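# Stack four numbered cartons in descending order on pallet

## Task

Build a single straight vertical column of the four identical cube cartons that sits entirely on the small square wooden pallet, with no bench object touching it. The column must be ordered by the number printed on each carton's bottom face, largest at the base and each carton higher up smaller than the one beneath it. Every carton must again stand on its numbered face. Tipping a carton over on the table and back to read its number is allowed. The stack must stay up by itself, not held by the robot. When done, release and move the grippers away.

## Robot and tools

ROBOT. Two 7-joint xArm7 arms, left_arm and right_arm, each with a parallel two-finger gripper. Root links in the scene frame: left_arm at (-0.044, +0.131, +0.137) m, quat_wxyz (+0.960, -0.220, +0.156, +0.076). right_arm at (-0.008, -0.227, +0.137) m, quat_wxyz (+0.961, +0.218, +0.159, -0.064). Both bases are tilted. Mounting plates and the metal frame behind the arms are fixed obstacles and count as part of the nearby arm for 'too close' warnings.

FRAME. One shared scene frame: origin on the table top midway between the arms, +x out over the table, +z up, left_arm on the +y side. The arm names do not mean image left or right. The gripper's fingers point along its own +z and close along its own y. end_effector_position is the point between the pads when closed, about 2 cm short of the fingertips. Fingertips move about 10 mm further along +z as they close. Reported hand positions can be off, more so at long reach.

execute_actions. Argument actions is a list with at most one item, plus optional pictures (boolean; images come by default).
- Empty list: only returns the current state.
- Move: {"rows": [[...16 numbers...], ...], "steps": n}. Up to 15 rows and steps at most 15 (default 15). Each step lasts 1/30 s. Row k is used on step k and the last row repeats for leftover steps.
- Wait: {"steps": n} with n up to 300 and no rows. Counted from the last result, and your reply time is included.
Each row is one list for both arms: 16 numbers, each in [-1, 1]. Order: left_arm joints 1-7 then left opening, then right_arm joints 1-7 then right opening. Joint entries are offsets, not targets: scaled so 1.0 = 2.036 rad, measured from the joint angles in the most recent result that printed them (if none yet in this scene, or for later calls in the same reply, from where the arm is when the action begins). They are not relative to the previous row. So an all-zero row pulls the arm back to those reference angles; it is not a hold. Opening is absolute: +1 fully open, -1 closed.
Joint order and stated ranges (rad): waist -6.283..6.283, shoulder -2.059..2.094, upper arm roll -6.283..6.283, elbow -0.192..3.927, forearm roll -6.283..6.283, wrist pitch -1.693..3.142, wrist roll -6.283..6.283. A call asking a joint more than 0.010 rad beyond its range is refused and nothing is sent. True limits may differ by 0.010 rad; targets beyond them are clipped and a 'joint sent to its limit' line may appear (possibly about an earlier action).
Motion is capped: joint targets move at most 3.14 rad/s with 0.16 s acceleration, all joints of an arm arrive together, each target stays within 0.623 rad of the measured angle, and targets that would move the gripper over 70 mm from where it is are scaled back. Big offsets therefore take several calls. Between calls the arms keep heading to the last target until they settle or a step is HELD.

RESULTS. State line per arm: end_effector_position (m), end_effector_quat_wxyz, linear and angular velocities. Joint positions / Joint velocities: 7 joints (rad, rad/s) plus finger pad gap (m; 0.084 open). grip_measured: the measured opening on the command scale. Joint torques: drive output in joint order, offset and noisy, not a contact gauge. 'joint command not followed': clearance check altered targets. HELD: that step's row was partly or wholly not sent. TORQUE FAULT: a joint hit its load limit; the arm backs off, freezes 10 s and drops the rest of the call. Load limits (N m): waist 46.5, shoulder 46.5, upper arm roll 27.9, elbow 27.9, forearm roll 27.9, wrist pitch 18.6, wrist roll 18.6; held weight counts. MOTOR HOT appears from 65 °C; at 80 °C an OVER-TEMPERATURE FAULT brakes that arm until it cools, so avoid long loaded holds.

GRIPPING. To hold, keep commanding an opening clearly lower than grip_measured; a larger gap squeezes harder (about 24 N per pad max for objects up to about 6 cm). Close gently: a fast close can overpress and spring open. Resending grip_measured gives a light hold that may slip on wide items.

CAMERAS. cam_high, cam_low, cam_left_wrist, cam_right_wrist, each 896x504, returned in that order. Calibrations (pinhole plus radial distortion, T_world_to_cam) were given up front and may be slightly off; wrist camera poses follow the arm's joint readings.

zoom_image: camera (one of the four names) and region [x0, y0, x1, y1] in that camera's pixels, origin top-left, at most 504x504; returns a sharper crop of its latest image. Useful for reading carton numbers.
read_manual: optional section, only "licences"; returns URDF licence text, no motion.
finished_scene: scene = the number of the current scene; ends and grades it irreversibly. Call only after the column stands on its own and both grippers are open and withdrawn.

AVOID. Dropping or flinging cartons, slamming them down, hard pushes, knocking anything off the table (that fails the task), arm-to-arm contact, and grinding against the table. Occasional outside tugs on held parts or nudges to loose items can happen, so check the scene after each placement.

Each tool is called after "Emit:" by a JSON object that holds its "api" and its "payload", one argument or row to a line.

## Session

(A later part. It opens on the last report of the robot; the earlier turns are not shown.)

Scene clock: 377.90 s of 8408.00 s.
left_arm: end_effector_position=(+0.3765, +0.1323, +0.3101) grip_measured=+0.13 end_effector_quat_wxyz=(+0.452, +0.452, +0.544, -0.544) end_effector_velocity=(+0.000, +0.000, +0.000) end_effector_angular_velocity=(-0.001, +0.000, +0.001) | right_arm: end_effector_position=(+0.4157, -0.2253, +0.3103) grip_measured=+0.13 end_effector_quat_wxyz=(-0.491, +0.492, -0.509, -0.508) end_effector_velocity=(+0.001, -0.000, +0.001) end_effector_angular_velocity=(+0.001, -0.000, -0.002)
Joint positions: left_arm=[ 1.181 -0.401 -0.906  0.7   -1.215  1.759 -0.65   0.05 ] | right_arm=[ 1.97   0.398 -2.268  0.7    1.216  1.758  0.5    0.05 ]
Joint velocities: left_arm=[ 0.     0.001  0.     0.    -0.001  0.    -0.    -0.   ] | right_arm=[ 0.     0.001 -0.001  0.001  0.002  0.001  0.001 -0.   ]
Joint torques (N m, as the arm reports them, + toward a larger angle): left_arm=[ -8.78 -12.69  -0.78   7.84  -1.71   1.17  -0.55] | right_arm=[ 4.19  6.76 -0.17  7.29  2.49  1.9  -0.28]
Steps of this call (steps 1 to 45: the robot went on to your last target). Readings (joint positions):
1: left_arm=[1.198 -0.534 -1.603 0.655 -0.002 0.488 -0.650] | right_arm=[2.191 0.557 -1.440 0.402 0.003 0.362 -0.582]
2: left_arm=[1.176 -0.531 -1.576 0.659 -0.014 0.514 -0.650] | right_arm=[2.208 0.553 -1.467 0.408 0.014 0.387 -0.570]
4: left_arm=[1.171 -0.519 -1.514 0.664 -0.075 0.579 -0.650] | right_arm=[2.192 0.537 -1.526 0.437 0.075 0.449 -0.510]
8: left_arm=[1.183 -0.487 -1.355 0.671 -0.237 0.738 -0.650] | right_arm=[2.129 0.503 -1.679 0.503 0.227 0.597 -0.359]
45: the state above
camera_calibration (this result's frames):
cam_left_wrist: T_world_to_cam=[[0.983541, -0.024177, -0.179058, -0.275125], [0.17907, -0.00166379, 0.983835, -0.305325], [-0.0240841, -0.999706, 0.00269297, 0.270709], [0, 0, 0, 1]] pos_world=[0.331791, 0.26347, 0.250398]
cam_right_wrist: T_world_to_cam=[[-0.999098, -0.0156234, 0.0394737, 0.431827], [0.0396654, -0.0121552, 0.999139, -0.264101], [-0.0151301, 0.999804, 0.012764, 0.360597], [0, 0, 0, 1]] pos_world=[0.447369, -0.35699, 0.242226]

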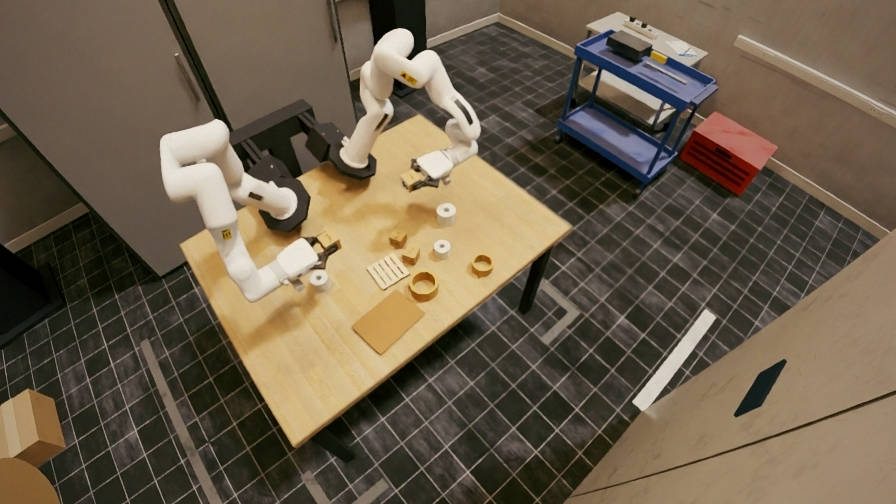

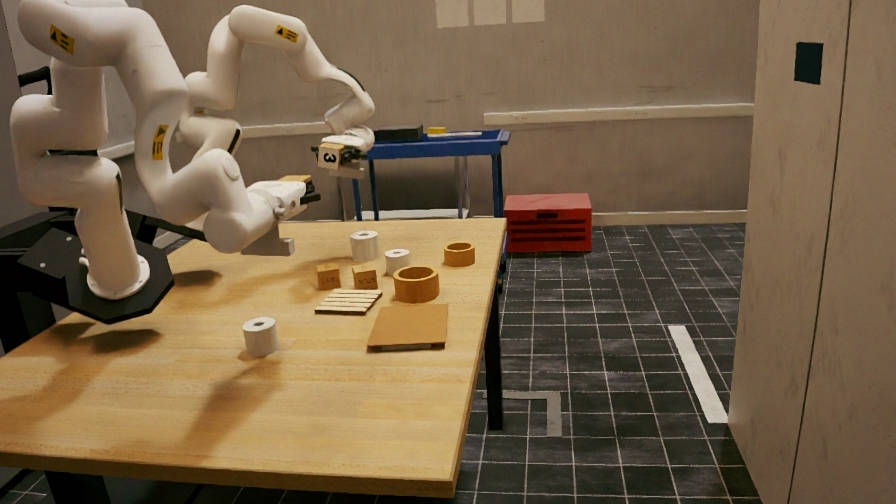

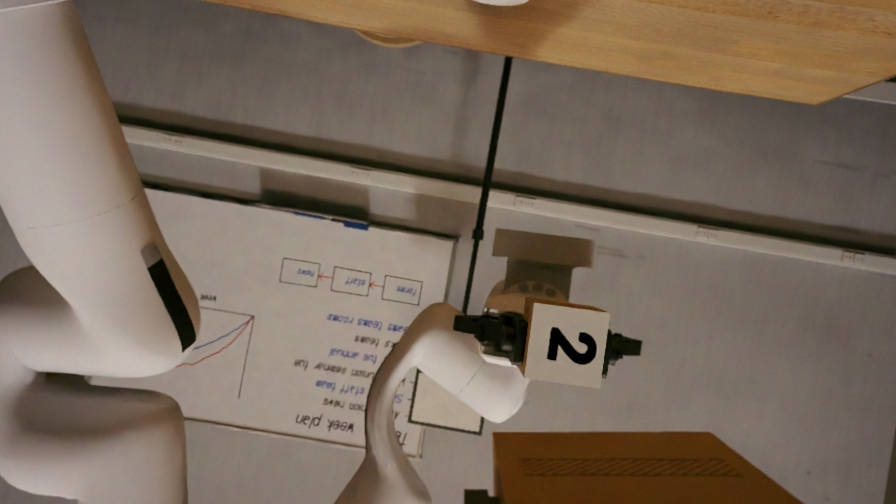

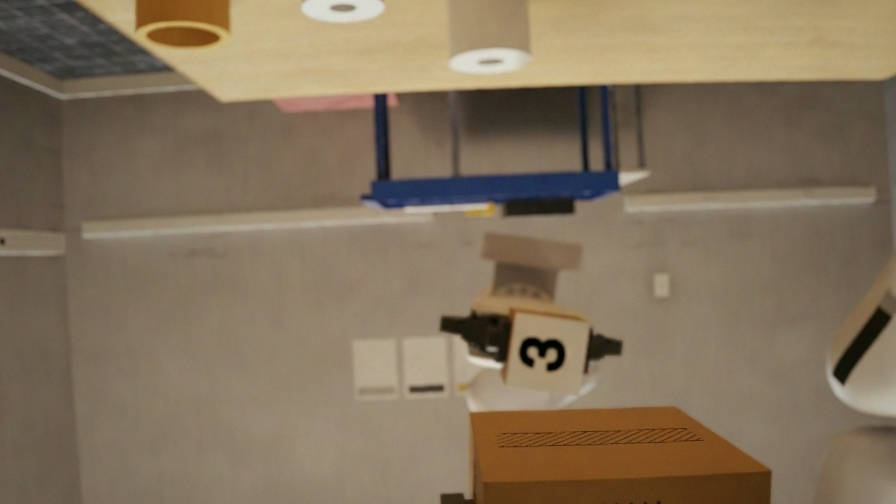

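Emit:
{"api": "execute_actions", "payload": {
  "actions": [
    {"rows": [[0.004,-0.01,-0.05,-0.004,0.12,-0.128,0,-0.4,0.02,0.011,0.055,-0.02,-0.12,-0.134,-0.107,-0.4],[0.004,-0.01,-0.05,-0.004,0.12,-0.128,0,-0.4,0.02,0.011,0.055,-0.02,-0.12,-0.134,-0.107,-0.4],[0.004,-0.01,-0.05,-0.004,0.12,-0.128,0,-0.4,0.02,0.011,0.055,-0.02,-0.12,-0.134,-0.107,-0.4],[0.004,-0.01,-0.05,-0.004,0.12,-0.128,0,-0.4,0.02,0.011,0.055,-0.02,-0.12,-0.134,-0.107,-0.4],[0.008,-0.02,-0.1,-0.008,0.24,-0.255,0,-0.4,0.04,0.022,0.11,-0.04,-0.24,-0.268,-0.213,-0.4],[0.008,-0.02,-0.1,-0.008,0.24,-0.255,0,-0.4,0.04,0.022,0.11,-0.04,-0.24,-0.268,-0.213,-0.4],[0.008,-0.02,-0.1,-0.008,0.24,-0.255,0,-0.4,0.04,0.022,0.11,-0.04,-0.24,-0.268,-0.213,-0.4],[0.008,-0.02,-0.1,-0.008,0.24,-0.255,0,-0.4,0.04,0.022,0.11,-0.04,-0.24,-0.268,-0.213,-0.4],[0.008,-0.02,-0.1,-0.008,0.24,-0.255,0,-0.4,0.04,0.022,0.11,-0.04,-0.24,-0.268,-0.213,-0.4],[0.012,-0.03,-0.16,-0.012,0.36,-0.383,0,-0.4,0.065,0.035,0.17,-0.065,-0.36,-0.4,-0.32,-0.4],[0.012,-0.03,-0.16,-0.012,0.36,-0.383,0,-0.4,0.065,0.035,0.17,-0.065,-0.36,-0.4,-0.32,-0.4],[0.012,-0.03,-0.16,-0.012,0.36,-0.383,0,-0.4,0.065,0.035,0.17,-0.065,-0.36,-0.4,-0.32,-0.4],[0.012,-0.03,-0.16,-0.012,0.36,-0.383,0,-0.4,0.065,0.035,0.17,-0.065,-0.36,-0.4,-0.32,-0.4],[0.012,-0.03,-0.16,-0.012,0.36,-0.383,0,-0.4,0.065,0.035,0.17,-0.065,-0.36,-0.4,-0.32,-0.4],[0.025,-0.0648,-0.3556,-0.027,0.5968,-0.638,0,-0.4,0.14,0.0761,0.3797,-0.1483,-0.5972,-0.6694,-0.5329,-0.4]], "steps": 15}
  ],
  "pictures": false
}}

Emit:
{"api": "execute_actions", "payload": {
  "actions": [
    {"steps": 30}
  ],
  "pictures": false
}}

Scene clock: 433.17 s of 8408.00 s.
left_arm: end_effector_position=(+0.3219, +0.1782, +0.1530) grip_measured=+0.13 end_effector_quat_wxyz=(+0.153, +0.739, +0.554, -0.352) end_effector_velocity=(+0.053, +0.229, -0.271) end_effector_angular_velocity=(+1.835, -1.036, -1.653) | right_arm: end_effector_position=(+0.3278, -0.2289, +0.1577) grip_measured=+0.13 end_effector_quat_wxyz=(-0.256, +0.882, -0.246, -0.310) end_effector_velocity=(-0.061, -0.138, -0.299) end_effector_angular_velocity=(-1.153, -2.186, +3.076)
Joint positions: left_arm=[ 1.201 -0.448 -1.155  0.681 -0.646  1.154 -0.65   0.05 ] | right_arm=[ 2.068  0.45  -2.009  0.602  0.662  1.143  0.009  0.05 ]
Joint velocities: left_arm=[ 0.046 -0.139 -0.771 -0.047  1.581 -1.672  0.001 -0.   ] | right_arm=[ 0.337  0.179  0.84  -0.332 -1.667 -1.82  -1.474 -0.   ]
Joint torques (N m, as the arm reports them, + toward a larger angle): left_arm=[-9.96 -7.41 -0.08  8.35 -2.25 -0.19 -0.6 ] | right_arm=[ 4.99  4.55 -0.87  8.29  2.5   0.55 -0.16]
Steps of this call (steps 1 to 15: the robot went on to your last target; steps 16 to 90: nothing new was sent; then 51.77 s passed at rest; steps 91 to 105: all 15 steps of this action). Readings (joint positions):
91: left_arm=[1.181 -0.401 -0.906 0.700 -1.215 1.759 -0.650] | right_arm=[1.970 0.397 -2.268 0.700 1.216 1.758 0.500]
92: left_arm=[1.182 -0.401 -0.908 0.700 -1.212 1.755 -0.650] | right_arm=[1.970 0.398 -2.267 0.700 1.213 1.755 0.497]
94: left_arm=[1.183 -0.404 -0.922 0.700 -1.175 1.715 -0.650] | right_arm=[1.975 0.401 -2.253 0.695 1.178 1.714 0.465]
98: left_arm=[1.188 -0.418 -0.994 0.693 -1.006 1.537 -0.650] | right_arm=[2.002 0.415 -2.179 0.667 1.022 1.543 0.329]
105: the state above

Scene clock: 434.17 s of 8408.00 s.
left_arm: end_effector_position=(+0.4143, +0.1362, +0.1199) grip_measured=+0.13 end_effector_quat_wxyz=(-0.002, +0.984, +0.180, +0.002) end_effector_velocity=(+0.000, -0.001, +0.000) end_effector_angular_velocity=(-0.000, -0.002, -0.002) | right_arm: end_effector_position=(+0.3357, -0.1501, +0.1186) grip_measured=+0.13 end_effector_quat_wxyz=(+0.003, +0.822, +0.570, -0.002) end_effector_velocity=(-0.000, +0.000, -0.000) end_effector_angular_velocity=(-0.000, -0.001, +0.005)
Joint positions: left_arm=[ 1.232 -0.533 -1.63   0.645 -0.     0.46  -0.65   0.05 ] | right_arm=[ 2.255  0.552 -1.496  0.398 -0.     0.396 -0.585  0.05 ]
Joint velocities: left_arm=[-0.    -0.001 -0.002  0.    -0.001 -0.002 -0.    -0.   ] | right_arm=[ 0.    -0.     0.001 -0.001 -0.003 -0.002 -0.001  0.   ]
Joint torques (N m, as the arm reports them, + toward a larger angle): left_arm=[-12.64   2.76  -0.3    8.63  -0.64  -1.53  -0.71] | right_arm=[ 4.64 -1.34 -0.22  8.11  1.27 -1.59 -0.14]
Steps of this call (steps 1 to 30: the robot went on to your last target). Readings (joint positions):
1: left_arm=[1.202 -0.453 -1.181 0.679 -0.593 1.098 -0.650] | right_arm=[2.079 0.456 -1.980 0.591 0.606 1.083 -0.041]
2: left_arm=[1.205 -0.458 -1.213 0.677 -0.535 1.036 -0.650] | right_arm=[2.092 0.463 -1.947 0.578 0.549 1.023 -0.096]
4: left_arm=[1.214 -0.476 -1.309 0.670 -0.397 0.894 -0.650] | right_arm=[2.128 0.484 -1.847 0.538 0.419 0.890 -0.218]
8: left_arm=[1.221 -0.510 -1.501 0.657 -0.170 0.649 -0.650] | right_arm=[2.202 0.523 -1.646 0.459 0.189 0.626 -0.420]
30: the state above

Emit:
{"api": "execute_actions", "payload": {
  "actions": [
    {"rows": [[0.057,0,-0.045,-0.003,0,-0.031,0,-0.4,-0.101,0.007,0.09,-0.003,0,-0.059,0,-0.4],[0.057,0,-0.045,-0.003,0,-0.031,0,-0.4,-0.101,0.007,0.09,-0.003,0,-0.059,0,-0.4],[0.057,0,-0.045,-0.003,0,-0.031,0,-0.4,-0.101,0.007,0.09,-0.003,0,-0.059,0,-0.4],[0.057,0,-0.045,-0.003,0,-0.031,0,-0.4,-0.101,0.007,0.09,-0.003,0,-0.059,0,-0.4],[0.158,-0.014,-0.131,0.002,0,-0.079,0,-0.4,-0.2,0.027,0.173,0.004,0,-0.11,0,-0.4],[0.158,-0.014,-0.131,0.002,0,-0.079,0,-0.4,-0.2,0.027,0.173,0.004,0,-0.11,0,-0.4],[0.158,-0.014,-0.131,0.002,0,-0.079,0,-0.4,-0.2,0.027,0.173,0.004,0,-0.11,0,-0.4],[0.158,-0.014,-0.131,0.002,0,-0.079,0,-0.4,-0.2,0.027,0.173,0.004,0,-0.11,0,-0.4],[0.158,-0.014,-0.131,0.002,0,-0.079,0,-0.4,-0.2,0.027,0.173,0.004,0,-0.11,0,-0.4],[0.215,-0.027,-0.18,0.0075,0,-0.108,0,-0.4,-0.258,0.045,0.22,0.0115,0,-0.142,0,-0.4],[0.215,-0.027,-0.18,0.0075,0,-0.108,0,-0.4,-0.258,0.045,0.22,0.0115,0,-0.142,0,-0.4],[0.215,-0.027,-0.18,0.0075,0,-0.108,0,-0.4,-0.258,0.045,0.22,0.0115,0,-0.142,0,-0.4],[0.215,-0.027,-0.18,0.0075,0,-0.108,0,-0.4,-0.258,0.045,0.22,0.0115,0,-0.142,0,-0.4],[0.2451,-0.0341,-0.2058,0.0106,0,-0.1238,0,-0.4,-0.2873,0.055,0.2431,0.0157,0,-0.1582,0,-0.4]], "steps": 15}
  ],
  "pictures": false
}}

Emit:
{"api": "execute_actions", "payload": {
  "actions": [
    {"steps": 12}
  ],
  "pictures": false
}}

Emit:
{"api": "execute_actions", "payload": {
  "actions": [
    {"rows": [[0,0,0,0,0,0,0,0.2,0,0,0,0,0,0,0,0.2],[0,0,0,0,0,0,0,0.3,0,0,0,0,0,0,0,0.3],[0,0,0,0,0,0,0,0.5,0,0,0,0,0,0,0,0.5],[0,0,0,0,0,0,0,0.75,0,0,0,0,0,0,0,0.75]], "steps": 9}
  ],
  "pictures": false
}}

Emit:
{"api": "execute_actions", "payload": {
  "actions": [
    {"rows": [[-0.087,0.02,0.075,-0.009,0,0.045,0,0.75,0.087,-0.028,-0.07,-0.011,0,0.048,0,0.75],[-0.087,0.02,0.075,-0.009,0,0.045,0,0.75,0.087,-0.028,-0.07,-0.011,0,0.048,0,0.75],[-0.087,0.02,0.075,-0.009,0,0.045,0,0.75,0.087,-0.028,-0.07,-0.011,0,0.048,0,0.75],[-0.087,0.02,0.075,-0.009,0,0.045,0,0.75,0.087,-0.028,-0.07,-0.011,0,0.048,0,0.75],[-0.188,0.034,0.161,-0.014,0,0.092,0,0.75,0.186,-0.048,-0.153,-0.019,0,0.099,0,0.75],[-0.188,0.034,0.161,-0.014,0,0.092,0,0.75,0.186,-0.048,-0.153,-0.019,0,0.099,0,0.75],[-0.188,0.034,0.161,-0.014,0,0.092,0,0.75,0.186,-0.048,-0.153,-0.019,0,0.099,0,0.75],[-0.188,0.034,0.161,-0.014,0,0.092,0,0.75,0.186,-0.048,-0.153,-0.019,0,0.099,0,0.75],[-0.188,0.034,0.161,-0.014,0,0.092,0,0.75,0.186,-0.048,-0.153,-0.019,0,0.099,0,0.75],[-0.188,0.034,0.161,-0.014,0,0.092,0,0.75,0.186,-0.048,-0.153,-0.019,0,0.099,0,0.75],[-0.188,0.034,0.161,-0.014,0,0.092,0,0.75,0.2236,-0.0617,-0.3046,0.114,0,0.2526,0.9754,0.75],[-0.188,0.034,0.161,-0.014,0,0.092,0,0.75,0.2236,-0.0617,-0.3046,0.114,0,0.2526,0.9754,0.75],[-0.188,0.034,0.161,-0.014,0,0.092,0,0.75,0.2236,-0.0617,-0.3046,0.114,0,0.2526,0.9754,0.75],[-0.3251,0.0244,0.1623,-0.0458,0,0.1295,0.6167,0.75,0.2236,-0.0617,-0.3046,0.114,0,0.2526,0.9754,0.75]], "steps": 15}
  ],
  "pictures": false
}}

Emit:
{"api": "execute_actions", "payload": {
  "actions": [
    {"steps": 30}
  ]
}}

Scene clock: 479.33 s of 8408.00 s.
left_arm: end_effector_position=(+0.4119, +0.1408, +0.0521) grip_measured=+0.13 end_effector_quat_wxyz=(-0.003, +0.983, +0.183, +0.000) end_effector_velocity=(-0.002, -0.010, -0.133) end_effector_angular_velocity=(-0.023, -0.018, -0.012) | right_arm: end_effector_position=(+0.3332, -0.1486, +0.0504) grip_measured=+0.13 end_effector_quat_wxyz=(+0.003, +0.819, +0.574, -0.000) end_effector_velocity=(+0.000, +0.006, -0.120) end_effector_angular_velocity=(+0.022, -0.007, +0.004)
Joint positions: left_arm=[ 1.628 -0.579 -1.96   0.656 -0.     0.262 -0.65   0.05 ] | right_arm=[ 1.774  0.632 -1.085  0.417 -0.     0.132 -0.585  0.05 ]
Joint velocities: left_arm=[ 0.774 -0.163 -0.667  0.074 -0.002 -0.404  0.     0.   ] | right_arm=[-0.791  0.233  0.646  0.097  0.001 -0.444 -0.     0.   ]
Joint torques (N m, as the arm reports them, + toward a larger angle): left_arm=[-14.34  12.47  -0.63   7.23  -0.51  -1.72  -0.74] | right_arm=[ 7.19 -7.5  -0.97  5.84  1.33 -1.92 -0.13]
Steps of this call (steps 1 to 15: the robot went on to your last target; steps 16 to 90: nothing new was sent; then 41.67 s passed at rest; steps 91 to 105: all 15 steps of this action). Readings (joint positions):
91: left_arm=[1.232 -0.533 -1.630 0.645 -0.000 0.460 -0.650] | right_arm=[2.255 0.552 -1.495 0.398 -0.000 0.396 -0.585]
92: left_arm=[1.235 -0.533 -1.633 0.645 -0.000 0.458 -0.650] | right_arm=[2.252 0.553 -1.492 0.398 -0.000 0.393 -0.585]
94: left_arm=[1.268 -0.533 -1.661 0.645 -0.000 0.439 -0.650] | right_arm=[2.214 0.555 -1.457 0.398 -0.000 0.370 -0.585]
98: left_arm=[1.385 -0.540 -1.753 0.644 -0.000 0.380 -0.650] | right_arm=[2.034 0.573 -1.301 0.397 -0.000 0.271 -0.585]
105: the state above

Scene clock: 479.73 s of 8408.00 s.
left_arm: end_effector_position=(+0.4113, +0.1385, +0.0345) grip_measured=+0.13 end_effector_quat_wxyz=(+0.000, +0.983, +0.182, +0.001) end_effector_velocity=(-0.001, +0.001, -0.003) end_effector_angular_velocity=(+0.000, +0.002, +0.002) | right_arm: end_effector_position=(+0.3325, -0.1475, +0.0346) grip_measured=+0.13 end_effector_quat_wxyz=(+0.001, +0.819, +0.574, +0.001) end_effector_velocity=(-0.001, +0.000, -0.003) end_effector_angular_velocity=(-0.000, +0.002, +0.001)
Joint positions: left_arm=[ 1.729 -0.601 -2.048  0.667 -0.     0.209 -0.65   0.05 ] | right_arm=[ 1.672  0.664 -1.002  0.43  -0.     0.074 -0.585  0.05 ]
Joint velocities: left_arm=[ 0.015 -0.003 -0.012 -0.    -0.    -0.007  0.     0.   ] | right_arm=[-0.014  0.005  0.013  0.001  0.001 -0.007  0.     0.   ]
Joint torques (N m, as the arm reports them, + toward a larger angle): left_arm=[-14.91  15.15  -0.41   6.51  -0.65  -1.55  -0.53] | right_arm=[ 7.36 -8.72 -0.83  4.5   1.69 -1.85 -0.15]
Steps of this call (steps 1 to 12: the robot went on to your last target). Readings (joint positions):
1: left_arm=[1.653 -0.585 -1.982 0.659 -0.000 0.249 -0.650] | right_arm=[1.748 0.640 -1.064 0.420 -0.000 0.117 -0.585]
2: left_arm=[1.676 -0.590 -2.001 0.661 -0.000 0.237 -0.650] | right_arm=[1.725 0.647 -1.045 0.423 -0.000 0.105 -0.585]
4: left_arm=[1.706 -0.597 -2.027 0.664 -0.000 0.222 -0.650] | right_arm=[1.695 0.657 -1.022 0.426 -0.000 0.089 -0.585]
8: left_arm=[1.725 -0.601 -2.044 0.666 -0.000 0.211 -0.650] | right_arm=[1.676 0.662 -1.006 0.430 -0.000 0.077 -0.585]
12: the state above

Scene clock: 480.03 s of 8408.00 s.
left_arm: end_effector_position=(+0.4114, +0.1384, +0.0345) grip_measured=+0.74 end_effector_quat_wxyz=(+0.000, +0.983, +0.182, +0.001) end_effector_velocity=(-0.001, +0.001, -0.001) end_effector_angular_velocity=(+0.001, +0.002, +0.002) | right_arm: end_effector_position=(+0.3325, -0.1473, +0.0347) grip_measured=+0.74 end_effector_quat_wxyz=(+0.001, +0.819, +0.574, +0.001) end_effector_velocity=(-0.001, -0.002, -0.001) end_effector_angular_velocity=(-0.003, +0.003, -0.002)
Joint positions: left_arm=[ 1.729 -0.601 -2.048  0.667 -0.     0.209 -0.65   0.074] | right_arm=[ 1.672  0.663 -1.002  0.43  -0.     0.074 -0.585  0.074]
Joint velocities: left_arm=[ 0.001 -0.     0.001 -0.001 -0.001  0.     0.     0.005] | right_arm=[-0.002  0.001 -0.001 -0.002 -0.     0.001  0.     0.005]
Joint torques (N m, as the arm reports them, + toward a larger angle): left_arm=[-14.55  14.84  -0.71   6.56  -0.82  -1.4   -0.53] | right_arm=[ 6.96 -8.   -0.33  4.53  1.01 -1.73 -0.29]
Steps of this call (steps 1 to 9: all 9 steps of this action). Readings (joint positions):
1: left_arm=[1.730 -0.602 -2.048 0.667 -0.000 0.208 -0.650] | right_arm=[1.672 0.664 -1.002 0.430 -0.000 0.074 -0.585]
2: left_arm=[1.730 -0.602 -2.048 0.667 -0.000 0.208 -0.650] | right_arm=[1.671 0.664 -1.002 0.430 -0.000 0.074 -0.585]
4: left_arm=[1.730 -0.601 -2.048 0.667 -0.000 0.208 -0.650] | right_arm=[1.672 0.664 -1.002 0.430 -0.000 0.074 -0.585]
8: left_arm=[1.729 -0.601 -2.048 0.667 -0.000 0.209 -0.650] | right_arm=[1.672 0.663 -1.002 0.430 -0.000 0.074 -0.585]
9: the state above

Scene clock: 480.53 s of 8408.00 s.
left_arm: end_effector_position=(+0.4131, +0.1388, +0.0979) grip_measured=+0.75 end_effector_quat_wxyz=(+0.000, +0.983, +0.182, +0.001) end_effector_velocity=(-0.026, -0.002, +0.020) end_effector_angular_velocity=(+0.019, +0.046, -0.248) | right_arm: end_effector_position=(+0.3478, -0.1514, +0.0947) grip_measured=+0.75 end_effector_quat_wxyz=(+0.002, +0.852, +0.523, -0.001) end_effector_velocity=(+0.281, -0.072, +0.139) end_effector_angular_velocity=(-0.038, -0.016, -2.086)
Joint positions: left_arm=[ 1.357 -0.534 -1.731  0.639 -0.     0.39  -0.647  0.075] | right_arm=[ 2.039  0.567 -1.337  0.43  -0.     0.31  -0.497  0.075]
Joint velocities: left_arm=[-0.202  0.004  0.148 -0.048 -0.002  0.103  0.222 -0.   ] | right_arm=[ 0.165 -0.062 -0.754  0.637  0.     0.755  1.47   0.   ]
Joint torques (N m, as the arm reports them, + toward a larger angle): left_arm=[-16.43   4.17  -1.51   8.07  -0.46  -1.5   -0.14] | right_arm=[ 4.44 -3.99 -2.95 10.18  1.36 -2.28  0.87]
Steps of this call (steps 1 to 15: all 15 steps of this action). Readings (joint positions):
1: left_arm=[1.729 -0.601 -2.048 0.667 -0.000 0.209 -0.650] | right_arm=[1.672 0.663 -1.002 0.430 -0.000 0.074 -0.585]
2: left_arm=[1.726 -0.601 -2.045 0.666 -0.000 0.211 -0.650] | right_arm=[1.675 0.663 -1.005 0.430 -0.000 0.077 -0.585]
4: left_arm=[1.689 -0.593 -2.011 0.660 -0.000 0.231 -0.650] | right_arm=[1.712 0.651 -1.036 0.424 -0.000 0.099 -0.585]
8: left_arm=[1.526 -0.560 -1.872 0.649 -0.000 0.311 -0.650] | right_arm=[1.875 0.605 -1.167 0.407 -0.000 0.185 -0.585]
15: the state above

Scene clock: 481.53 s of 8408.00 s.
left_arm: end_effector_position=(+0.3597, +0.0602, +0.1300) grip_measured=+0.75 end_effector_quat_wxyz=(+0.000, +0.846, -0.532, +0.000) end_effector_velocity=(-0.000, -0.001, +0.000) end_effector_angular_velocity=(-0.001, -0.001, -0.011) | right_arm: end_effector_position=(+0.4405, -0.1889, +0.1602) grip_measured=+0.75 end_effector_quat_wxyz=(-0.000, +0.878, -0.480, +0.000) end_effector_velocity=(+0.000, -0.000, +0.000) end_effector_angular_velocity=(+0.000, -0.000, -0.083)
Joint positions: left_arm=[ 1.068 -0.552 -1.717  0.574 -0.     0.472  0.604  0.075] | right_arm=[ 2.127  0.538 -1.622  0.662 -0.     0.589  1.394  0.075]
Joint velocities: left_arm=[-0.002 -0.    -0.001 -0.    -0.    -0.     0.009 -0.   ] | right_arm=[-0.     0.    -0.001  0.001  0.001  0.     0.081 -0.   ]
Joint torques (N m, as the arm reports them, + toward a larger angle): left_arm=[-11.81   4.48  -0.38   8.86  -0.79  -1.54  -0.71] | right_arm=[ 7.33  0.44 -0.31  9.04  1.41 -1.58 -0.1 ]
Steps of this call (steps 1 to 30: the robot went on to your last target). Readings (joint positions):
1: left_arm=[1.349 -0.534 -1.727 0.637 -0.000 0.394 -0.633] | right_arm=[2.044 0.564 -1.364 0.453 -0.000 0.336 -0.444]
2: left_arm=[1.336 -0.535 -1.723 0.634 -0.000 0.398 -0.606] | right_arm=[2.051 0.562 -1.393 0.478 -0.000 0.363 -0.387]
4: left_arm=[1.289 -0.539 -1.721 0.623 -0.000 0.412 -0.503] | right_arm=[2.067 0.556 -1.447 0.523 0.000 0.414 -0.265]
8: left_arm=[1.171 -0.546 -1.724 0.598 -0.000 0.443 -0.196] | right_arm=[2.099 0.546 -1.540 0.597 0.000 0.507 0.043]
30: the state above
camera_calibration (this result's frames):
cam_left_wrist: T_world_to_cam=[[-0.903232, -0.428462, -0.0243493, 0.390294], [-0.42856, 0.903512, -0.00129343, 0.166893], [0.022554, 0.00926686, -0.999703, 0.251579], [0, 0, 0, 1]] pos_world=[0.418375, 0.0141046, 0.261223]
cam_right_wrist: T_world_to_cam=[[-0.844554, -0.535277, 0.0143534, 0.300837], [-0.535127, 0.84467, 0.013114, 0.458357], [-0.0191435, 0.0033946, -0.999811, 0.302296], [0, 0, 0, 1]] pos_world=[0.50514, -0.227155, 0.29191]

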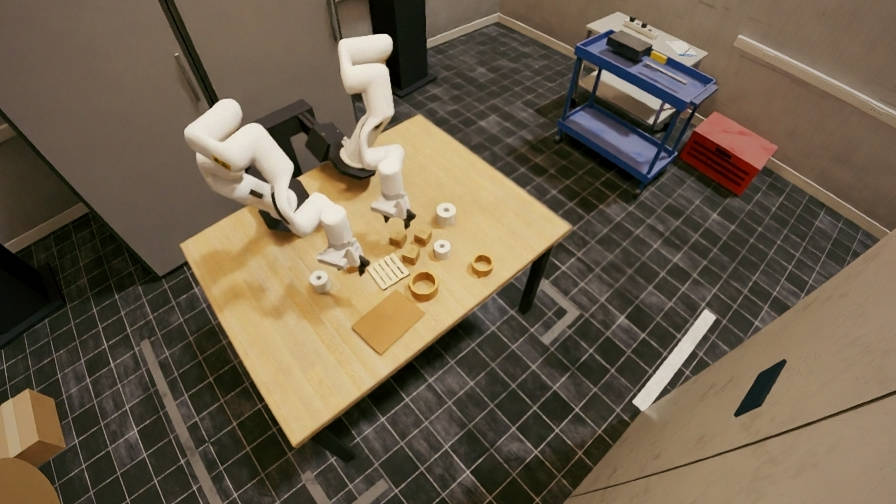

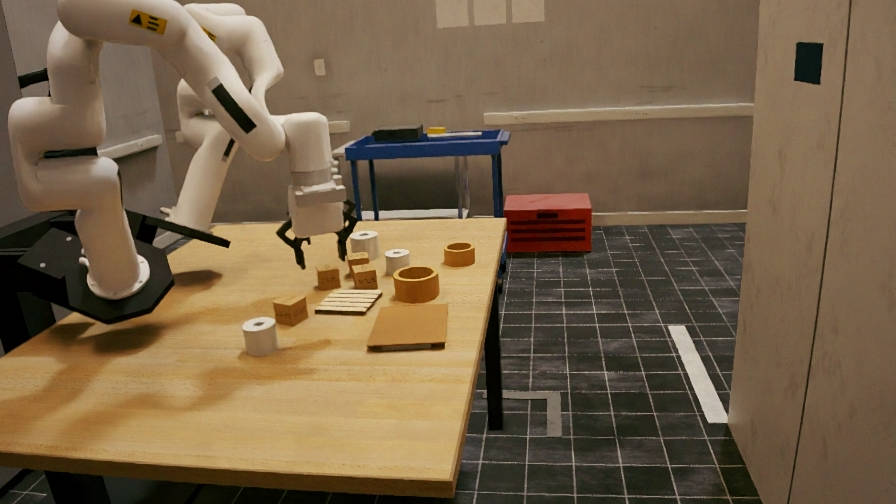

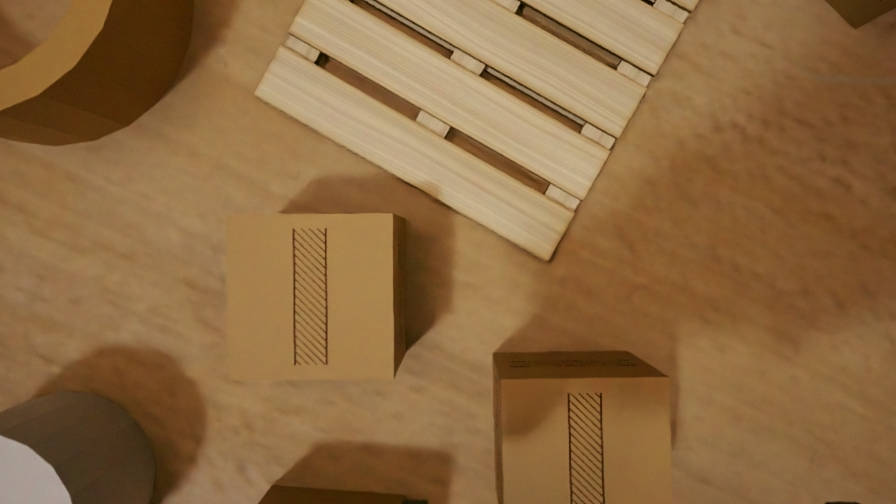

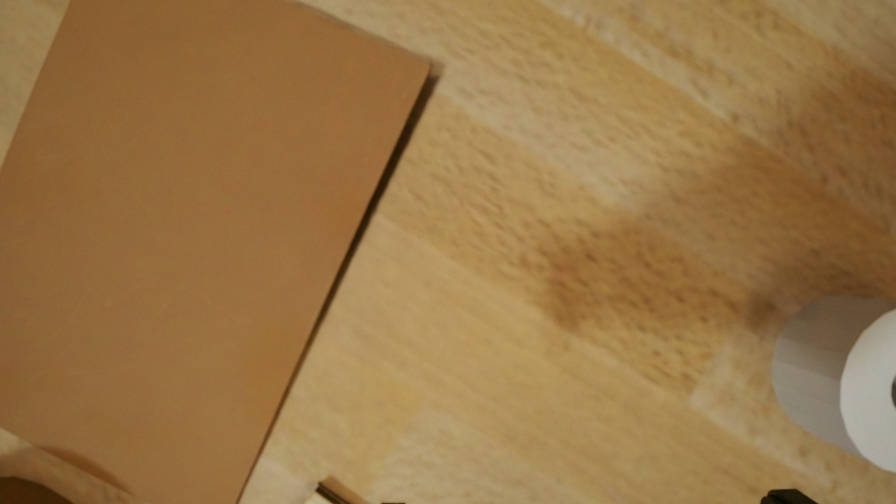

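Emit:
{"api": "execute_actions", "payload": {
  "actions": [
    {"rows": [[0.065,-0.009,-0.06,0,0,-0.035,-0.0078,0.75,0,0,0,0,0,0,0.258,0.75],[0.065,-0.009,-0.06,0,0,-0.035,-0.0078,0.75,0,0,0,0,0,0,0.258,0.75],[0.065,-0.009,-0.06,0,0,-0.035,-0.0078,0.75,0,0,0,0,0,0,0.258,0.75],[0.1307,-0.0215,-0.1188,0.0022,0,-0.0712,-0.0078,0.75,0,0,0,0,0,0,0.258,0.75],[0.1307,-0.0215,-0.1188,0.0022,0,-0.0712,-0.0078,0.75,0,0,0,0,0,0,0.258,0.75],[0.1307,-0.0215,-0.1188,0.0022,0,-0.0712,-0.0078,0.75,0,0,0,0,0,0,0.258,0.75],[0.1307,-0.0215,-0.1188,0.0022,0,-0.0712,-0.0078,0.75,0,0,0,0,0,0,0.258,0.75],[0.201,-0.041,-0.176,0.009,0,-0.11,-0.0078,0.75,0,0,0,0,0,0,0.258,0.75],[0.201,-0.041,-0.176,0.009,0,-0.11,-0.0078,0.75,0,0,0,0,0,0,0.258,0.75],[0.201,-0.041,-0.176,0.009,0,-0.11,-0.0078,0.75,0,0,0,0,0,0,0.258,0.75],[0.201,-0.041,-0.176,0.009,0,-0.11,-0.0078,0.75,0,0,0,0,0,0,0.258,0.75],[0.265,-0.0655,-0.2269,0.0181,0,-0.1465,-0.0078,0.75,0,0,0,0,0,0,0.258,0.75]], "steps": 15}
  ],
  "pictures": false
}}

Emit:
{"api": "execute_actions", "payload": {
  "actions": [
    {"steps": 12}
  ],
  "pictures": false
}}

Emit:
{"api": "execute_actions", "payload": {
  "actions": [
    {"rows": [[0,0,0,0,0,0,0,0.55,0,0,0,0,0,0,0,0.75],[0,0,0,0,0,0,0,0.42,0,0,0,0,0,0,0,0.75],[0,0,0,0,0,0,0,0.32,0,0,0,0,0,0,0,0.75],[0,0,0,0,0,0,0,0.25,0,0,0,0,0,0,0,0.75],[0,0,0,0,0,0,0,0.19,0,0,0,0,0,0,0,0.75],[0,0,0,0,0,0,0,0.14,0,0,0,0,0,0,0,0.75],[0,0,0,0,0,0,0,0.08,0,0,0,0,0,0,0,0.75],[0,0,0,0,0,0,0,0,0,0,0,0,0,0,0,0.75],[0,0,0,0,0,0,0,-0.1,0,0,0,0,0,0,0,0.75],[0,0,0,0,0,0,0,-0.25,0,0,0,0,0,0,0,0.75],[0,0,0,0,0,0,0,-0.4,0,0,0,0,0,0,0,0.75]], "steps": 13}
  ],
  "pictures": false
}}

Emit:
{"api": "execute_actions", "payload": {
  "actions": [
    {"rows": [[-0.064,0.0245,0.051,-0.009,0,0.0365,0,-0.4,0,0,0,0,0,0,0,0.75],[-0.064,0.0245,0.051,-0.009,0,0.0365,0,-0.4,0,0,0,0,0,0,0,0.75],[-0.064,0.0245,0.051,-0.009,0,0.0365,0,-0.4,0,0,0,0,0,0,0,0.75],[-0.1343,0.044,0.1081,-0.0159,0,0.0753,0,-0.4,0,0,0,0,0,0,0,0.75],[-0.1343,0.044,0.1081,-0.0159,0,0.0753,0,-0.4,0,0,0,0,0,0,0,0.75],[-0.1343,0.044,0.1081,-0.0159,0,0.0753,0,-0.4,0,0,0,0,0,0,0,0.75],[-0.265,0.0655,0.227,-0.018,0,0.1465,0,-0.4,0,0,0,0,0,0,0,0.75],[-0.265,0.0655,0.227,-0.018,0,0.1465,0,-0.4,0,0,0,0,0,0,0,0.75],[-0.265,0.0655,0.227,-0.018,0,0.1465,0,-0.4,0,0,0,0,0,0,0,0.75],[-0.265,0.0655,0.227,-0.018,0,0.1465,0,-0.4,0,0,0,0,0,0,0,0.75],[-0.265,0.0655,0.227,-0.018,0,0.1465,0,-0.4,0,0,0,0,0,0,0,0.75],[-0.265,0.0655,0.227,-0.018,0,0.1465,0,-0.4,0,0,0,0,0,0,0,0.75],[-0.2694,0.1585,0.825,0.0438,-0.4589,0.8404,0,-0.4,0,0,0,0,0,0,0,0.75]], "steps": 15}
  ],
  "pictures": false
}}

Emit:
{"api": "execute_actions", "payload": {
  "actions": [
    {"steps": 36}
  ],
  "pictures": false
}}

Emit:
{"api": "execute_actions", "payload": {
  "actions": [
    {"rows": [[0,0,0,0,0,0,0,-0.4,-0.143,0.069,0.21,0.137,0,0.028,0,0.75],[0,0,0,0,0,0,0,-0.4,-0.143,0.069,0.21,0.137,0,0.028,0,0.75],[0,0,0,0,0,0,0,-0.4,-0.143,0.069,0.21,0.137,0,0.028,0,0.75],[0,0,0,0,0,0,0,-0.4,-0.143,0.069,0.21,0.137,0,0.028,0,0.75],[0,0,0,0,0,0,0,-0.4,-0.143,0.069,0.21,0.137,0,0.028,0,0.75],[0,0,0,0,0,0,0,-0.4,-0.143,0.069,0.21,0.137,0,0.028,0,0.75],[0,0,0,0,0,0,0,-0.4,-0.143,0.069,0.21,0.137,0,0.028,0,0.75],[0,0,0,0,0,0,0,-0.4,-0.143,0.069,0.21,0.137,0,0.028,0,0.75],[0,0,0,0,0,0,0,-0.4,-0.2865,0.1385,0.4212,0.275,0,0.0552,0,0.75]], "steps": 15}
  ],
  "pictures": false
}}

Emit:
{"api": "execute_actions", "payload": {
  "actions": [
    {"steps": 24}
  ]
}}

Scene clock: 552.47 s of 8408.00 s.
left_arm: end_effector_position=(+0.3583, +0.0546, +0.0551) grip_measured=+0.75 end_effector_quat_wxyz=(-0.002, +0.846, -0.533, +0.001) end_effector_velocity=(-0.001, +0.001, -0.210) end_effector_angular_velocity=(+0.013, +0.003, -0.006) | right_arm: end_effector_position=(+0.4405, -0.1889, +0.1602) grip_measured=+0.75 end_effector_quat_wxyz=(-0.000, +0.728, -0.685, +0.000) end_effector_velocity=(-0.001, +0.000, -0.000) end_effector_angular_velocity=(-0.000, +0.000, -0.178)
Joint positions: left_arm=[ 1.496 -0.645 -2.09   0.597 -0.     0.237  0.588  0.075] | right_arm=[ 2.127  0.538 -1.622  0.662 -0.     0.589  1.903  0.075]
Joint velocities: left_arm=[ 1.076 -0.384 -0.864  0.143 -0.001 -0.599 -0.002 -0.   ] | right_arm=[ 0.     0.     0.001 -0.001 -0.    -0.     0.18  -0.   ]
Joint torques (N m, as the arm reports them, + toward a larger angle): left_arm=[-15.46  15.36  -0.16   6.37  -0.72  -1.14  -0.52] | right_arm=[ 6.75  0.12 -0.39  9.42  1.25 -1.99 -0.2 ]
Steps of this call (steps 1 to 15: the robot went on to your last target; steps 16 to 90: nothing new was sent; then 67.43 s passed at rest; steps 91 to 105: all 15 steps of this action). Readings (joint positions):
91: left_arm=[1.067 -0.552 -1.717 0.574 -0.000 0.472 0.605] | right_arm=[2.127 0.538 -1.622 0.662 -0.000 0.589 1.401]
92: left_arm=[1.070 -0.552 -1.720 0.574 -0.000 0.470 0.605] | right_arm=[2.127 0.538 -1.622 0.662 -0.000 0.589 1.405]
94: left_arm=[1.106 -0.557 -1.754 0.575 -0.000 0.450 0.600] | right_arm=[2.127 0.538 -1.622 0.662 -0.000 0.589 1.445]
98: left_arm=[1.249 -0.581 -1.883 0.575 -0.000 0.374 0.591] | right_arm=[2.127 0.538 -1.622 0.662 -0.000 0.589 1.693]
105: the state above

Scene clock: 552.87 s of 8408.00 s.
left_arm: end_effector_position=(+0.3566, +0.0539, +0.0332) grip_measured=+0.75 end_effector_quat_wxyz=(+0.000, +0.846, -0.534, +0.000) end_effector_velocity=(-0.001, +0.001, -0.003) end_effector_angular_velocity=(+0.001, +0.003, +0.001) | right_arm: end_effector_position=(+0.4405, -0.1889, +0.1602) grip_measured=+0.75 end_effector_quat_wxyz=(-0.000, +0.723, -0.691, +0.000) end_effector_velocity=(-0.000, +0.000, -0.000) end_effector_angular_velocity=(+0.000, +0.000, -0.002)
Joint positions: left_arm=[ 1.605 -0.684 -2.178  0.611 -0.     0.175  0.588  0.075] | right_arm=[ 2.127  0.538 -1.622  0.662 -0.     0.589  1.918  0.075]
Joint velocities: left_arm=[ 0.015 -0.005 -0.011 -0.     0.    -0.008 -0.    -0.   ] | right_arm=[ 0.    -0.     0.001 -0.     0.     0.     0.002  0.   ]
Joint torques (N m, as the arm reports them, + toward a larger angle): left_arm=[-14.42  17.87  -0.48   6.25  -0.66  -1.59  -0.58] | right_arm=[ 6.59 -0.03 -0.55  9.39  1.09 -1.54 -0.04]
Steps of this call (steps 1 to 12: the robot went on to your last target). Readings (joint positions):
1: left_arm=[1.529 -0.657 -2.116 0.601 -0.000 0.219 0.588] | right_arm=[2.127 0.538 -1.622 0.662 -0.000 0.589 1.908]
2: left_arm=[1.555 -0.667 -2.136 0.603 -0.000 0.205 0.588] | right_arm=[2.127 0.538 -1.622 0.662 -0.000 0.589 1.911]
4: left_arm=[1.584 -0.677 -2.159 0.606 -0.000 0.189 0.588] | right_arm=[2.127 0.538 -1.622 0.662 -0.000 0.589 1.915]
8: left_arm=[1.601 -0.683 -2.175 0.610 -0.000 0.177 0.588] | right_arm=[2.127 0.538 -1.622 0.662 -0.000 0.589 1.918]
12: the state above

Scene clock: 553.30 s of 8408.00 s.
left_arm: end_effector_position=(+0.3566, +0.0537, +0.0333) grip_measured=+0.13 end_effector_quat_wxyz=(+0.000, +0.846, -0.534, +0.000) end_effector_velocity=(+0.000, -0.000, +0.000) end_effector_angular_velocity=(-0.001, -0.000, +0.002) | right_arm: end_effector_position=(+0.4405, -0.1889, +0.1602) grip_measured=+0.75 end_effector_quat_wxyz=(-0.000, +0.723, -0.691, +0.000) end_effector_velocity=(-0.000, -0.000, -0.000) end_effector_angular_velocity=(-0.001, +0.001, -0.001)
Joint positions: left_arm=[ 1.605 -0.684 -2.178  0.611 -0.     0.175  0.588  0.05 ] | right_arm=[ 2.127  0.538 -1.622  0.662 -0.     0.589  1.918  0.075]
Joint velocities: left_arm=[ 0.     0.001 -0.    -0.    -0.001 -0.    -0.     0.   ] | right_arm=[-0.001  0.001  0.001 -0.001  0.002  0.    -0.     0.   ]
Joint torques (N m, as the arm reports them, + toward a larger angle): left_arm=[-13.77  17.12  -0.46   6.01  -0.77  -1.57  -0.53] | right_arm=[ 6.36  0.55  0.11  9.47  1.18 -1.84 -0.1 ]
Steps of this call (steps 1 to 13: all 13 steps of this action). Readings (joint positions):
1: left_arm=[1.606 -0.684 -2.178 0.611 -0.000 0.174 0.588] | right_arm=[2.127 0.538 -1.622 0.662 -0.000 0.589 1.919]
2: left_arm=[1.606 -0.684 -2.178 0.611 -0.000 0.174 0.588] | right_arm=[2.127 0.538 -1.622 0.662 -0.000 0.589 1.919]
4: left_arm=[1.605 -0.684 -2.178 0.611 -0.000 0.174 0.588] | right_arm=[2.127 0.538 -1.622 0.662 -0.000 0.589 1.919]
8: left_arm=[1.605 -0.684 -2.178 0.611 -0.000 0.175 0.588] | right_arm=[2.127 0.538 -1.622 0.662 -0.000 0.589 1.919]
13: the state above

Scene clock: 553.80 s of 8408.00 s.
left_arm: end_effector_position=(+0.3621, +0.0618, +0.1255) grip_measured=+0.13 end_effector_quat_wxyz=(+0.005, +0.857, -0.516, -0.002) end_effector_velocity=(-0.004, +0.169, +0.075) end_effector_angular_velocity=(-0.141, +0.603, +1.049) | right_arm: end_effector_position=(+0.4405, -0.1889, +0.1602) grip_measured=+0.75 end_effector_quat_wxyz=(-0.000, +0.723, -0.691, +0.000) end_effector_velocity=(-0.000, -0.000, -0.000) end_effector_angular_velocity=(+0.000, +0.001, -0.001)
Joint positions: left_arm=[ 1.106 -0.553 -1.74   0.583 -0.016  0.467  0.588  0.05 ] | right_arm=[ 2.127  0.538 -1.622  0.662 -0.     0.589  1.918  0.075]
Joint velocities: left_arm=[-0.44   0.262  0.903  0.114 -0.565  0.842  0.001  0.   ] | right_arm=[-0.001  0.    -0.    -0.     0.001  0.    -0.    -0.   ]
Joint torques (N m, as the arm reports them, + toward a larger angle): left_arm=[ 5.18  9.03  5.01  8.2  -4.38 -1.02 -0.64] | right_arm=[ 6.08  0.17 -0.29  9.23  1.06 -1.81 -0.06]
Steps of this call (steps 1 to 15: all 15 steps of this action). Readings (joint positions):
1: left_arm=[1.605 -0.684 -2.178 0.611 -0.000 0.175 0.588] | right_arm=[2.127 0.538 -1.622 0.662 -0.000 0.589 1.918]
2: left_arm=[1.602 -0.683 -2.175 0.610 -0.000 0.177 0.588] | right_arm=[2.127 0.538 -1.622 0.662 -0.000 0.589 1.918]
4: left_arm=[1.568 -0.671 -2.146 0.603 -0.000 0.198 0.588] | right_arm=[2.127 0.538 -1.622 0.662 -0.000 0.589 1.918]
8: left_arm=[1.417 -0.621 -2.026 0.589 -0.000 0.280 0.588] | right_arm=[2.127 0.538 -1.622 0.662 -0.000 0.589 1.918]
15: the state above

Scene clock: 555.00 s of 8408.00 s.
left_arm: end_effector_position=(+0.3181, +0.2183, +0.3083) grip_measured=+0.13 end_effector_quat_wxyz=(+0.677, +0.677, +0.203, -0.205) end_effector_velocity=(+0.000, +0.003, +0.001) end_effector_angular_velocity=(-0.007, +0.001, +0.009) | right_arm: end_effector_position=(+0.4405, -0.1889, +0.1602) grip_measured=+0.75 end_effector_quat_wxyz=(-0.000, +0.723, -0.691, +0.000) end_effector_velocity=(-0.001, -0.000, -0.001) end_effector_angular_velocity=(-0.001, +0.001, +0.000)
Joint positions: left_arm=[ 1.056 -0.362 -0.5    0.7   -0.934  1.885  0.588  0.05 ] | right_arm=[ 2.127  0.538 -1.622  0.662 -0.     0.589  1.918  0.075]
Joint velocities: left_arm=[ 0.001  0.001  0.009  0.001 -0.002  0.008  0.    -0.   ] | right_arm=[-0.    -0.     0.    -0.002 -0.001 -0.     0.     0.   ]
Joint torques (N m, as the arm reports them, + toward a larger angle): left_arm=[ -5.27 -19.88  -0.75   7.07  -1.77   1.25  -0.6 ] | right_arm=[ 5.81 -0.29 -0.23  9.18  1.36 -1.85 -0.1 ]
Steps of this call (steps 1 to 36: the robot went on to your last target). Readings (joint positions):
1: left_arm=[1.095 -0.542 -1.706 0.588 -0.043 0.500 0.588] | right_arm=[2.127 0.538 -1.622 0.662 -0.000 0.589 1.918]
2: left_arm=[1.092 -0.529 -1.664 0.597 -0.085 0.542 0.588] | right_arm=[2.127 0.538 -1.622 0.662 -0.000 0.589 1.918]
4: left_arm=[1.091 -0.498 -1.562 0.616 -0.188 0.641 0.588] | right_arm=[2.127 0.538 -1.622 0.662 -0.000 0.589 1.918]
8: left_arm=[1.079 -0.444 -1.324 0.649 -0.426 0.879 0.588] | right_arm=[2.127 0.538 -1.622 0.662 -0.000 0.589 1.918]
36: the state above

Scene clock: 555.50 s of 8408.00 s.
left_arm: end_effector_position=(+0.3181, +0.2183, +0.3083) grip_measured=+0.13 end_effector_quat_wxyz=(+0.677, +0.677, +0.203, -0.205) end_effector_velocity=(+0.000, +0.000, -0.000) end_effector_angular_velocity=(+0.000, -0.000, +0.001) | right_arm: end_effector_position=(+0.4769, -0.0579, +0.1607) grip_measured=+0.75 end_effector_quat_wxyz=(-0.001, +0.802, -0.596, +0.040) end_effector_velocity=(-0.028, +0.352, -0.081) end_effector_angular_velocity=(+0.015, +0.100, +0.576)
Joint positions: left_arm=[ 1.056 -0.362 -0.5    0.7   -0.934  1.885  0.588  0.05 ] | right_arm=[ 1.777  0.708 -1.106  1.    -0.     0.656  1.918  0.075]
Joint velocities: left_arm=[ 0.    -0.     0.     0.    -0.001 -0.    -0.     0.   ] | right_arm=[-0.798  0.387  1.179  0.763  0.     0.153 -0.     0.   ]
Joint torques (N m, as the arm reports them, + toward a larger angle): left_arm=[ -5.06 -19.84  -0.88   7.11  -1.85   1.21  -0.6 ] | right_arm=[ 9.13 -8.99 -1.33  9.14  1.48 -1.62 -0.05]
Steps of this call (steps 1 to 15: all 15 steps of this action). Readings (joint positions):
1: left_arm=[1.056 -0.362 -0.500 0.700 -0.934 1.885 0.588] | right_arm=[2.127 0.538 -1.622 0.662 -0.000 0.589 1.918]
2: left_arm=[1.056 -0.362 -0.499 0.700 -0.934 1.885 0.588] | right_arm=[2.125 0.539 -1.619 0.664 -0.000 0.589 1.919]
4: left_arm=[1.056 -0.362 -0.500 0.700 -0.934 1.885 0.588] | right_arm=[2.097 0.551 -1.582 0.687 0.000 0.595 1.919]
8: left_arm=[1.056 -0.362 -0.500 0.700 -0.934 1.885 0.588] | right_arm=[1.975 0.612 -1.397 0.811 -0.000 0.618 1.918]
15: the state above

Scene clock: 556.30 s of 8408.00 s.
left_arm: end_effector_position=(+0.3181, +0.2183, +0.3083) grip_measured=+0.13 end_effector_quat_wxyz=(+0.677, +0.677, +0.203, -0.205) end_effector_velocity=(-0.000, -0.000, -0.000) end_effector_angular_velocity=(-0.001, +0.001, -0.001) | right_arm: end_effector_position=(+0.4505, +0.0466, +0.1300) grip_measured=+0.75 end_effector_quat_wxyz=(-0.000, +0.846, -0.533, +0.000) end_effector_velocity=(-0.002, +0.002, -0.000) end_effector_angular_velocity=(+0.002, +0.002, +0.003)
Joint positions: left_arm=[ 1.056 -0.362 -0.5    0.7   -0.934  1.885  0.588  0.05 ] | right_arm=[ 1.544  0.82  -0.765  1.222 -0.     0.701  1.918  0.075]
Joint velocities: left_arm=[-0.     0.001 -0.     0.     0.001 -0.    -0.     0.   ] | right_arm=[-0.001  0.001  0.004  0.001  0.001  0.    -0.     0.   ]
Joint torques (N m, as the arm reports them, + toward a larger angle): left_arm=[ -5.26 -19.8   -0.63   7.18  -1.8    1.26  -0.52] | right_arm=[ 10.92 -16.63  -0.44  10.17   1.28  -1.72  -0.24]
Steps of this call (steps 1 to 24: the robot went on to your last target). Readings (joint positions):
1: left_arm=[1.056 -0.362 -0.500 0.700 -0.934 1.885 0.588] | right_arm=[1.750 0.721 -1.067 1.025 -0.000 0.661 1.918]
2: left_arm=[1.056 -0.362 -0.500 0.700 -0.934 1.885 0.588] | right_arm=[1.724 0.733 -1.028 1.050 -0.000 0.666 1.918]
4: left_arm=[1.056 -0.362 -0.500 0.700 -0.934 1.885 0.588] | right_arm=[1.673 0.758 -0.953 1.099 -0.000 0.676 1.918]
8: left_arm=[1.056 -0.362 -0.500 0.700 -0.934 1.885 0.588] | right_arm=[1.583 0.802 -0.820 1.185 -0.000 0.693 1.918]
24: the state above
camera_calibration (this result's frames):
cam_left_wrist: T_world_to_cam=[[0.549138, -0.0255865, 0.83534, -0.390205], [-0.835588, 0.00169268, 0.549354, 0.163004], [-0.01547, -0.999671, -0.0204502, 0.359681], [0, 0, 0, 1]] pos_world=[0.356045, 0.349303, 0.243763]
cam_right_wrist: T_world_to_cam=[[-0.904138, -0.427006, 0.0141664, 0.457642], [-0.426847, 0.904231, 0.0129526, 0.213584], [-0.0183406, 0.00566408, -0.999816, 0.270992], [0, 0, 0, 1]] pos_world=[0.509909, 0.000751798, 0.261693]

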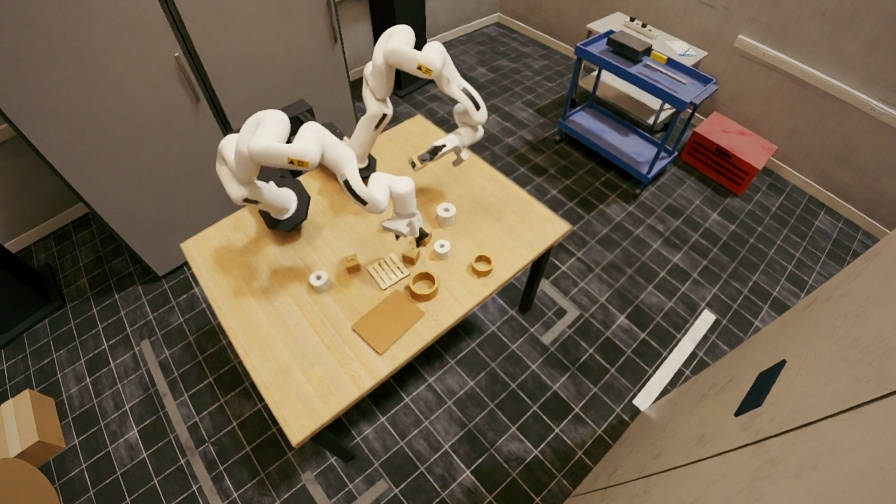

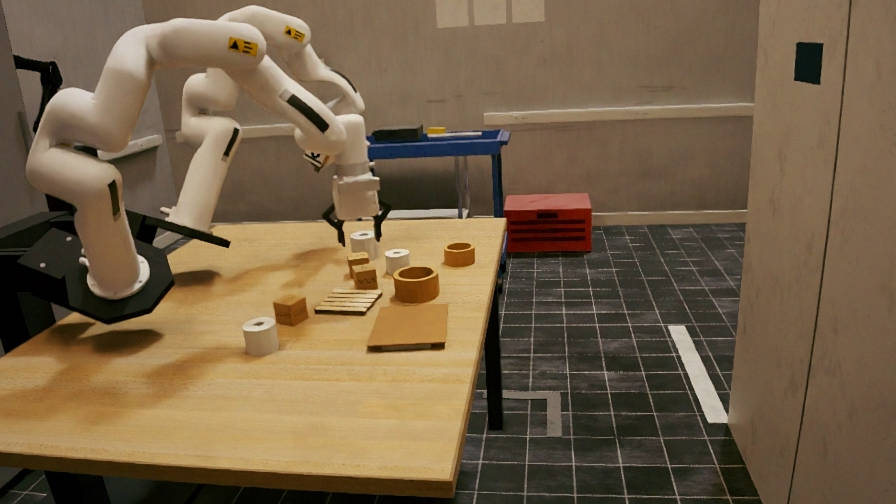

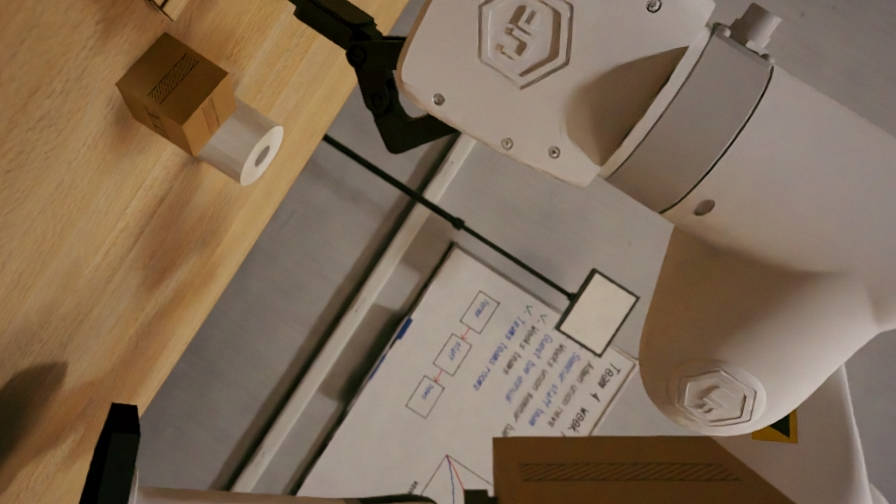

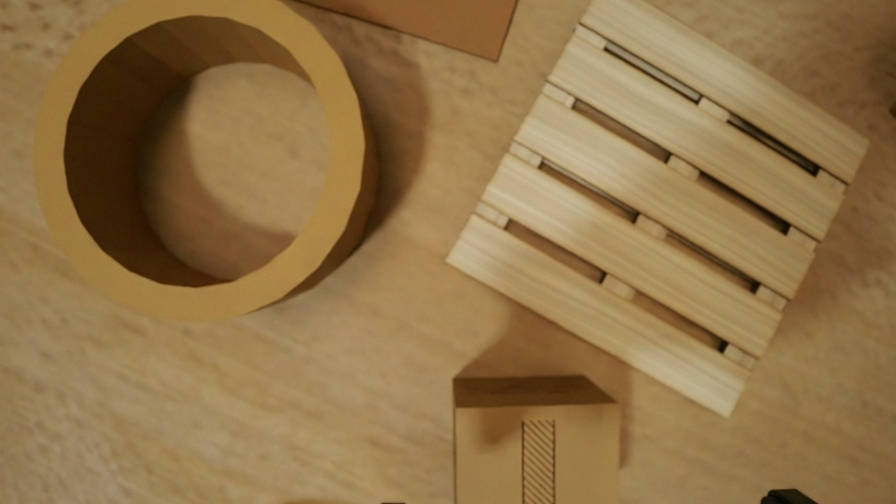

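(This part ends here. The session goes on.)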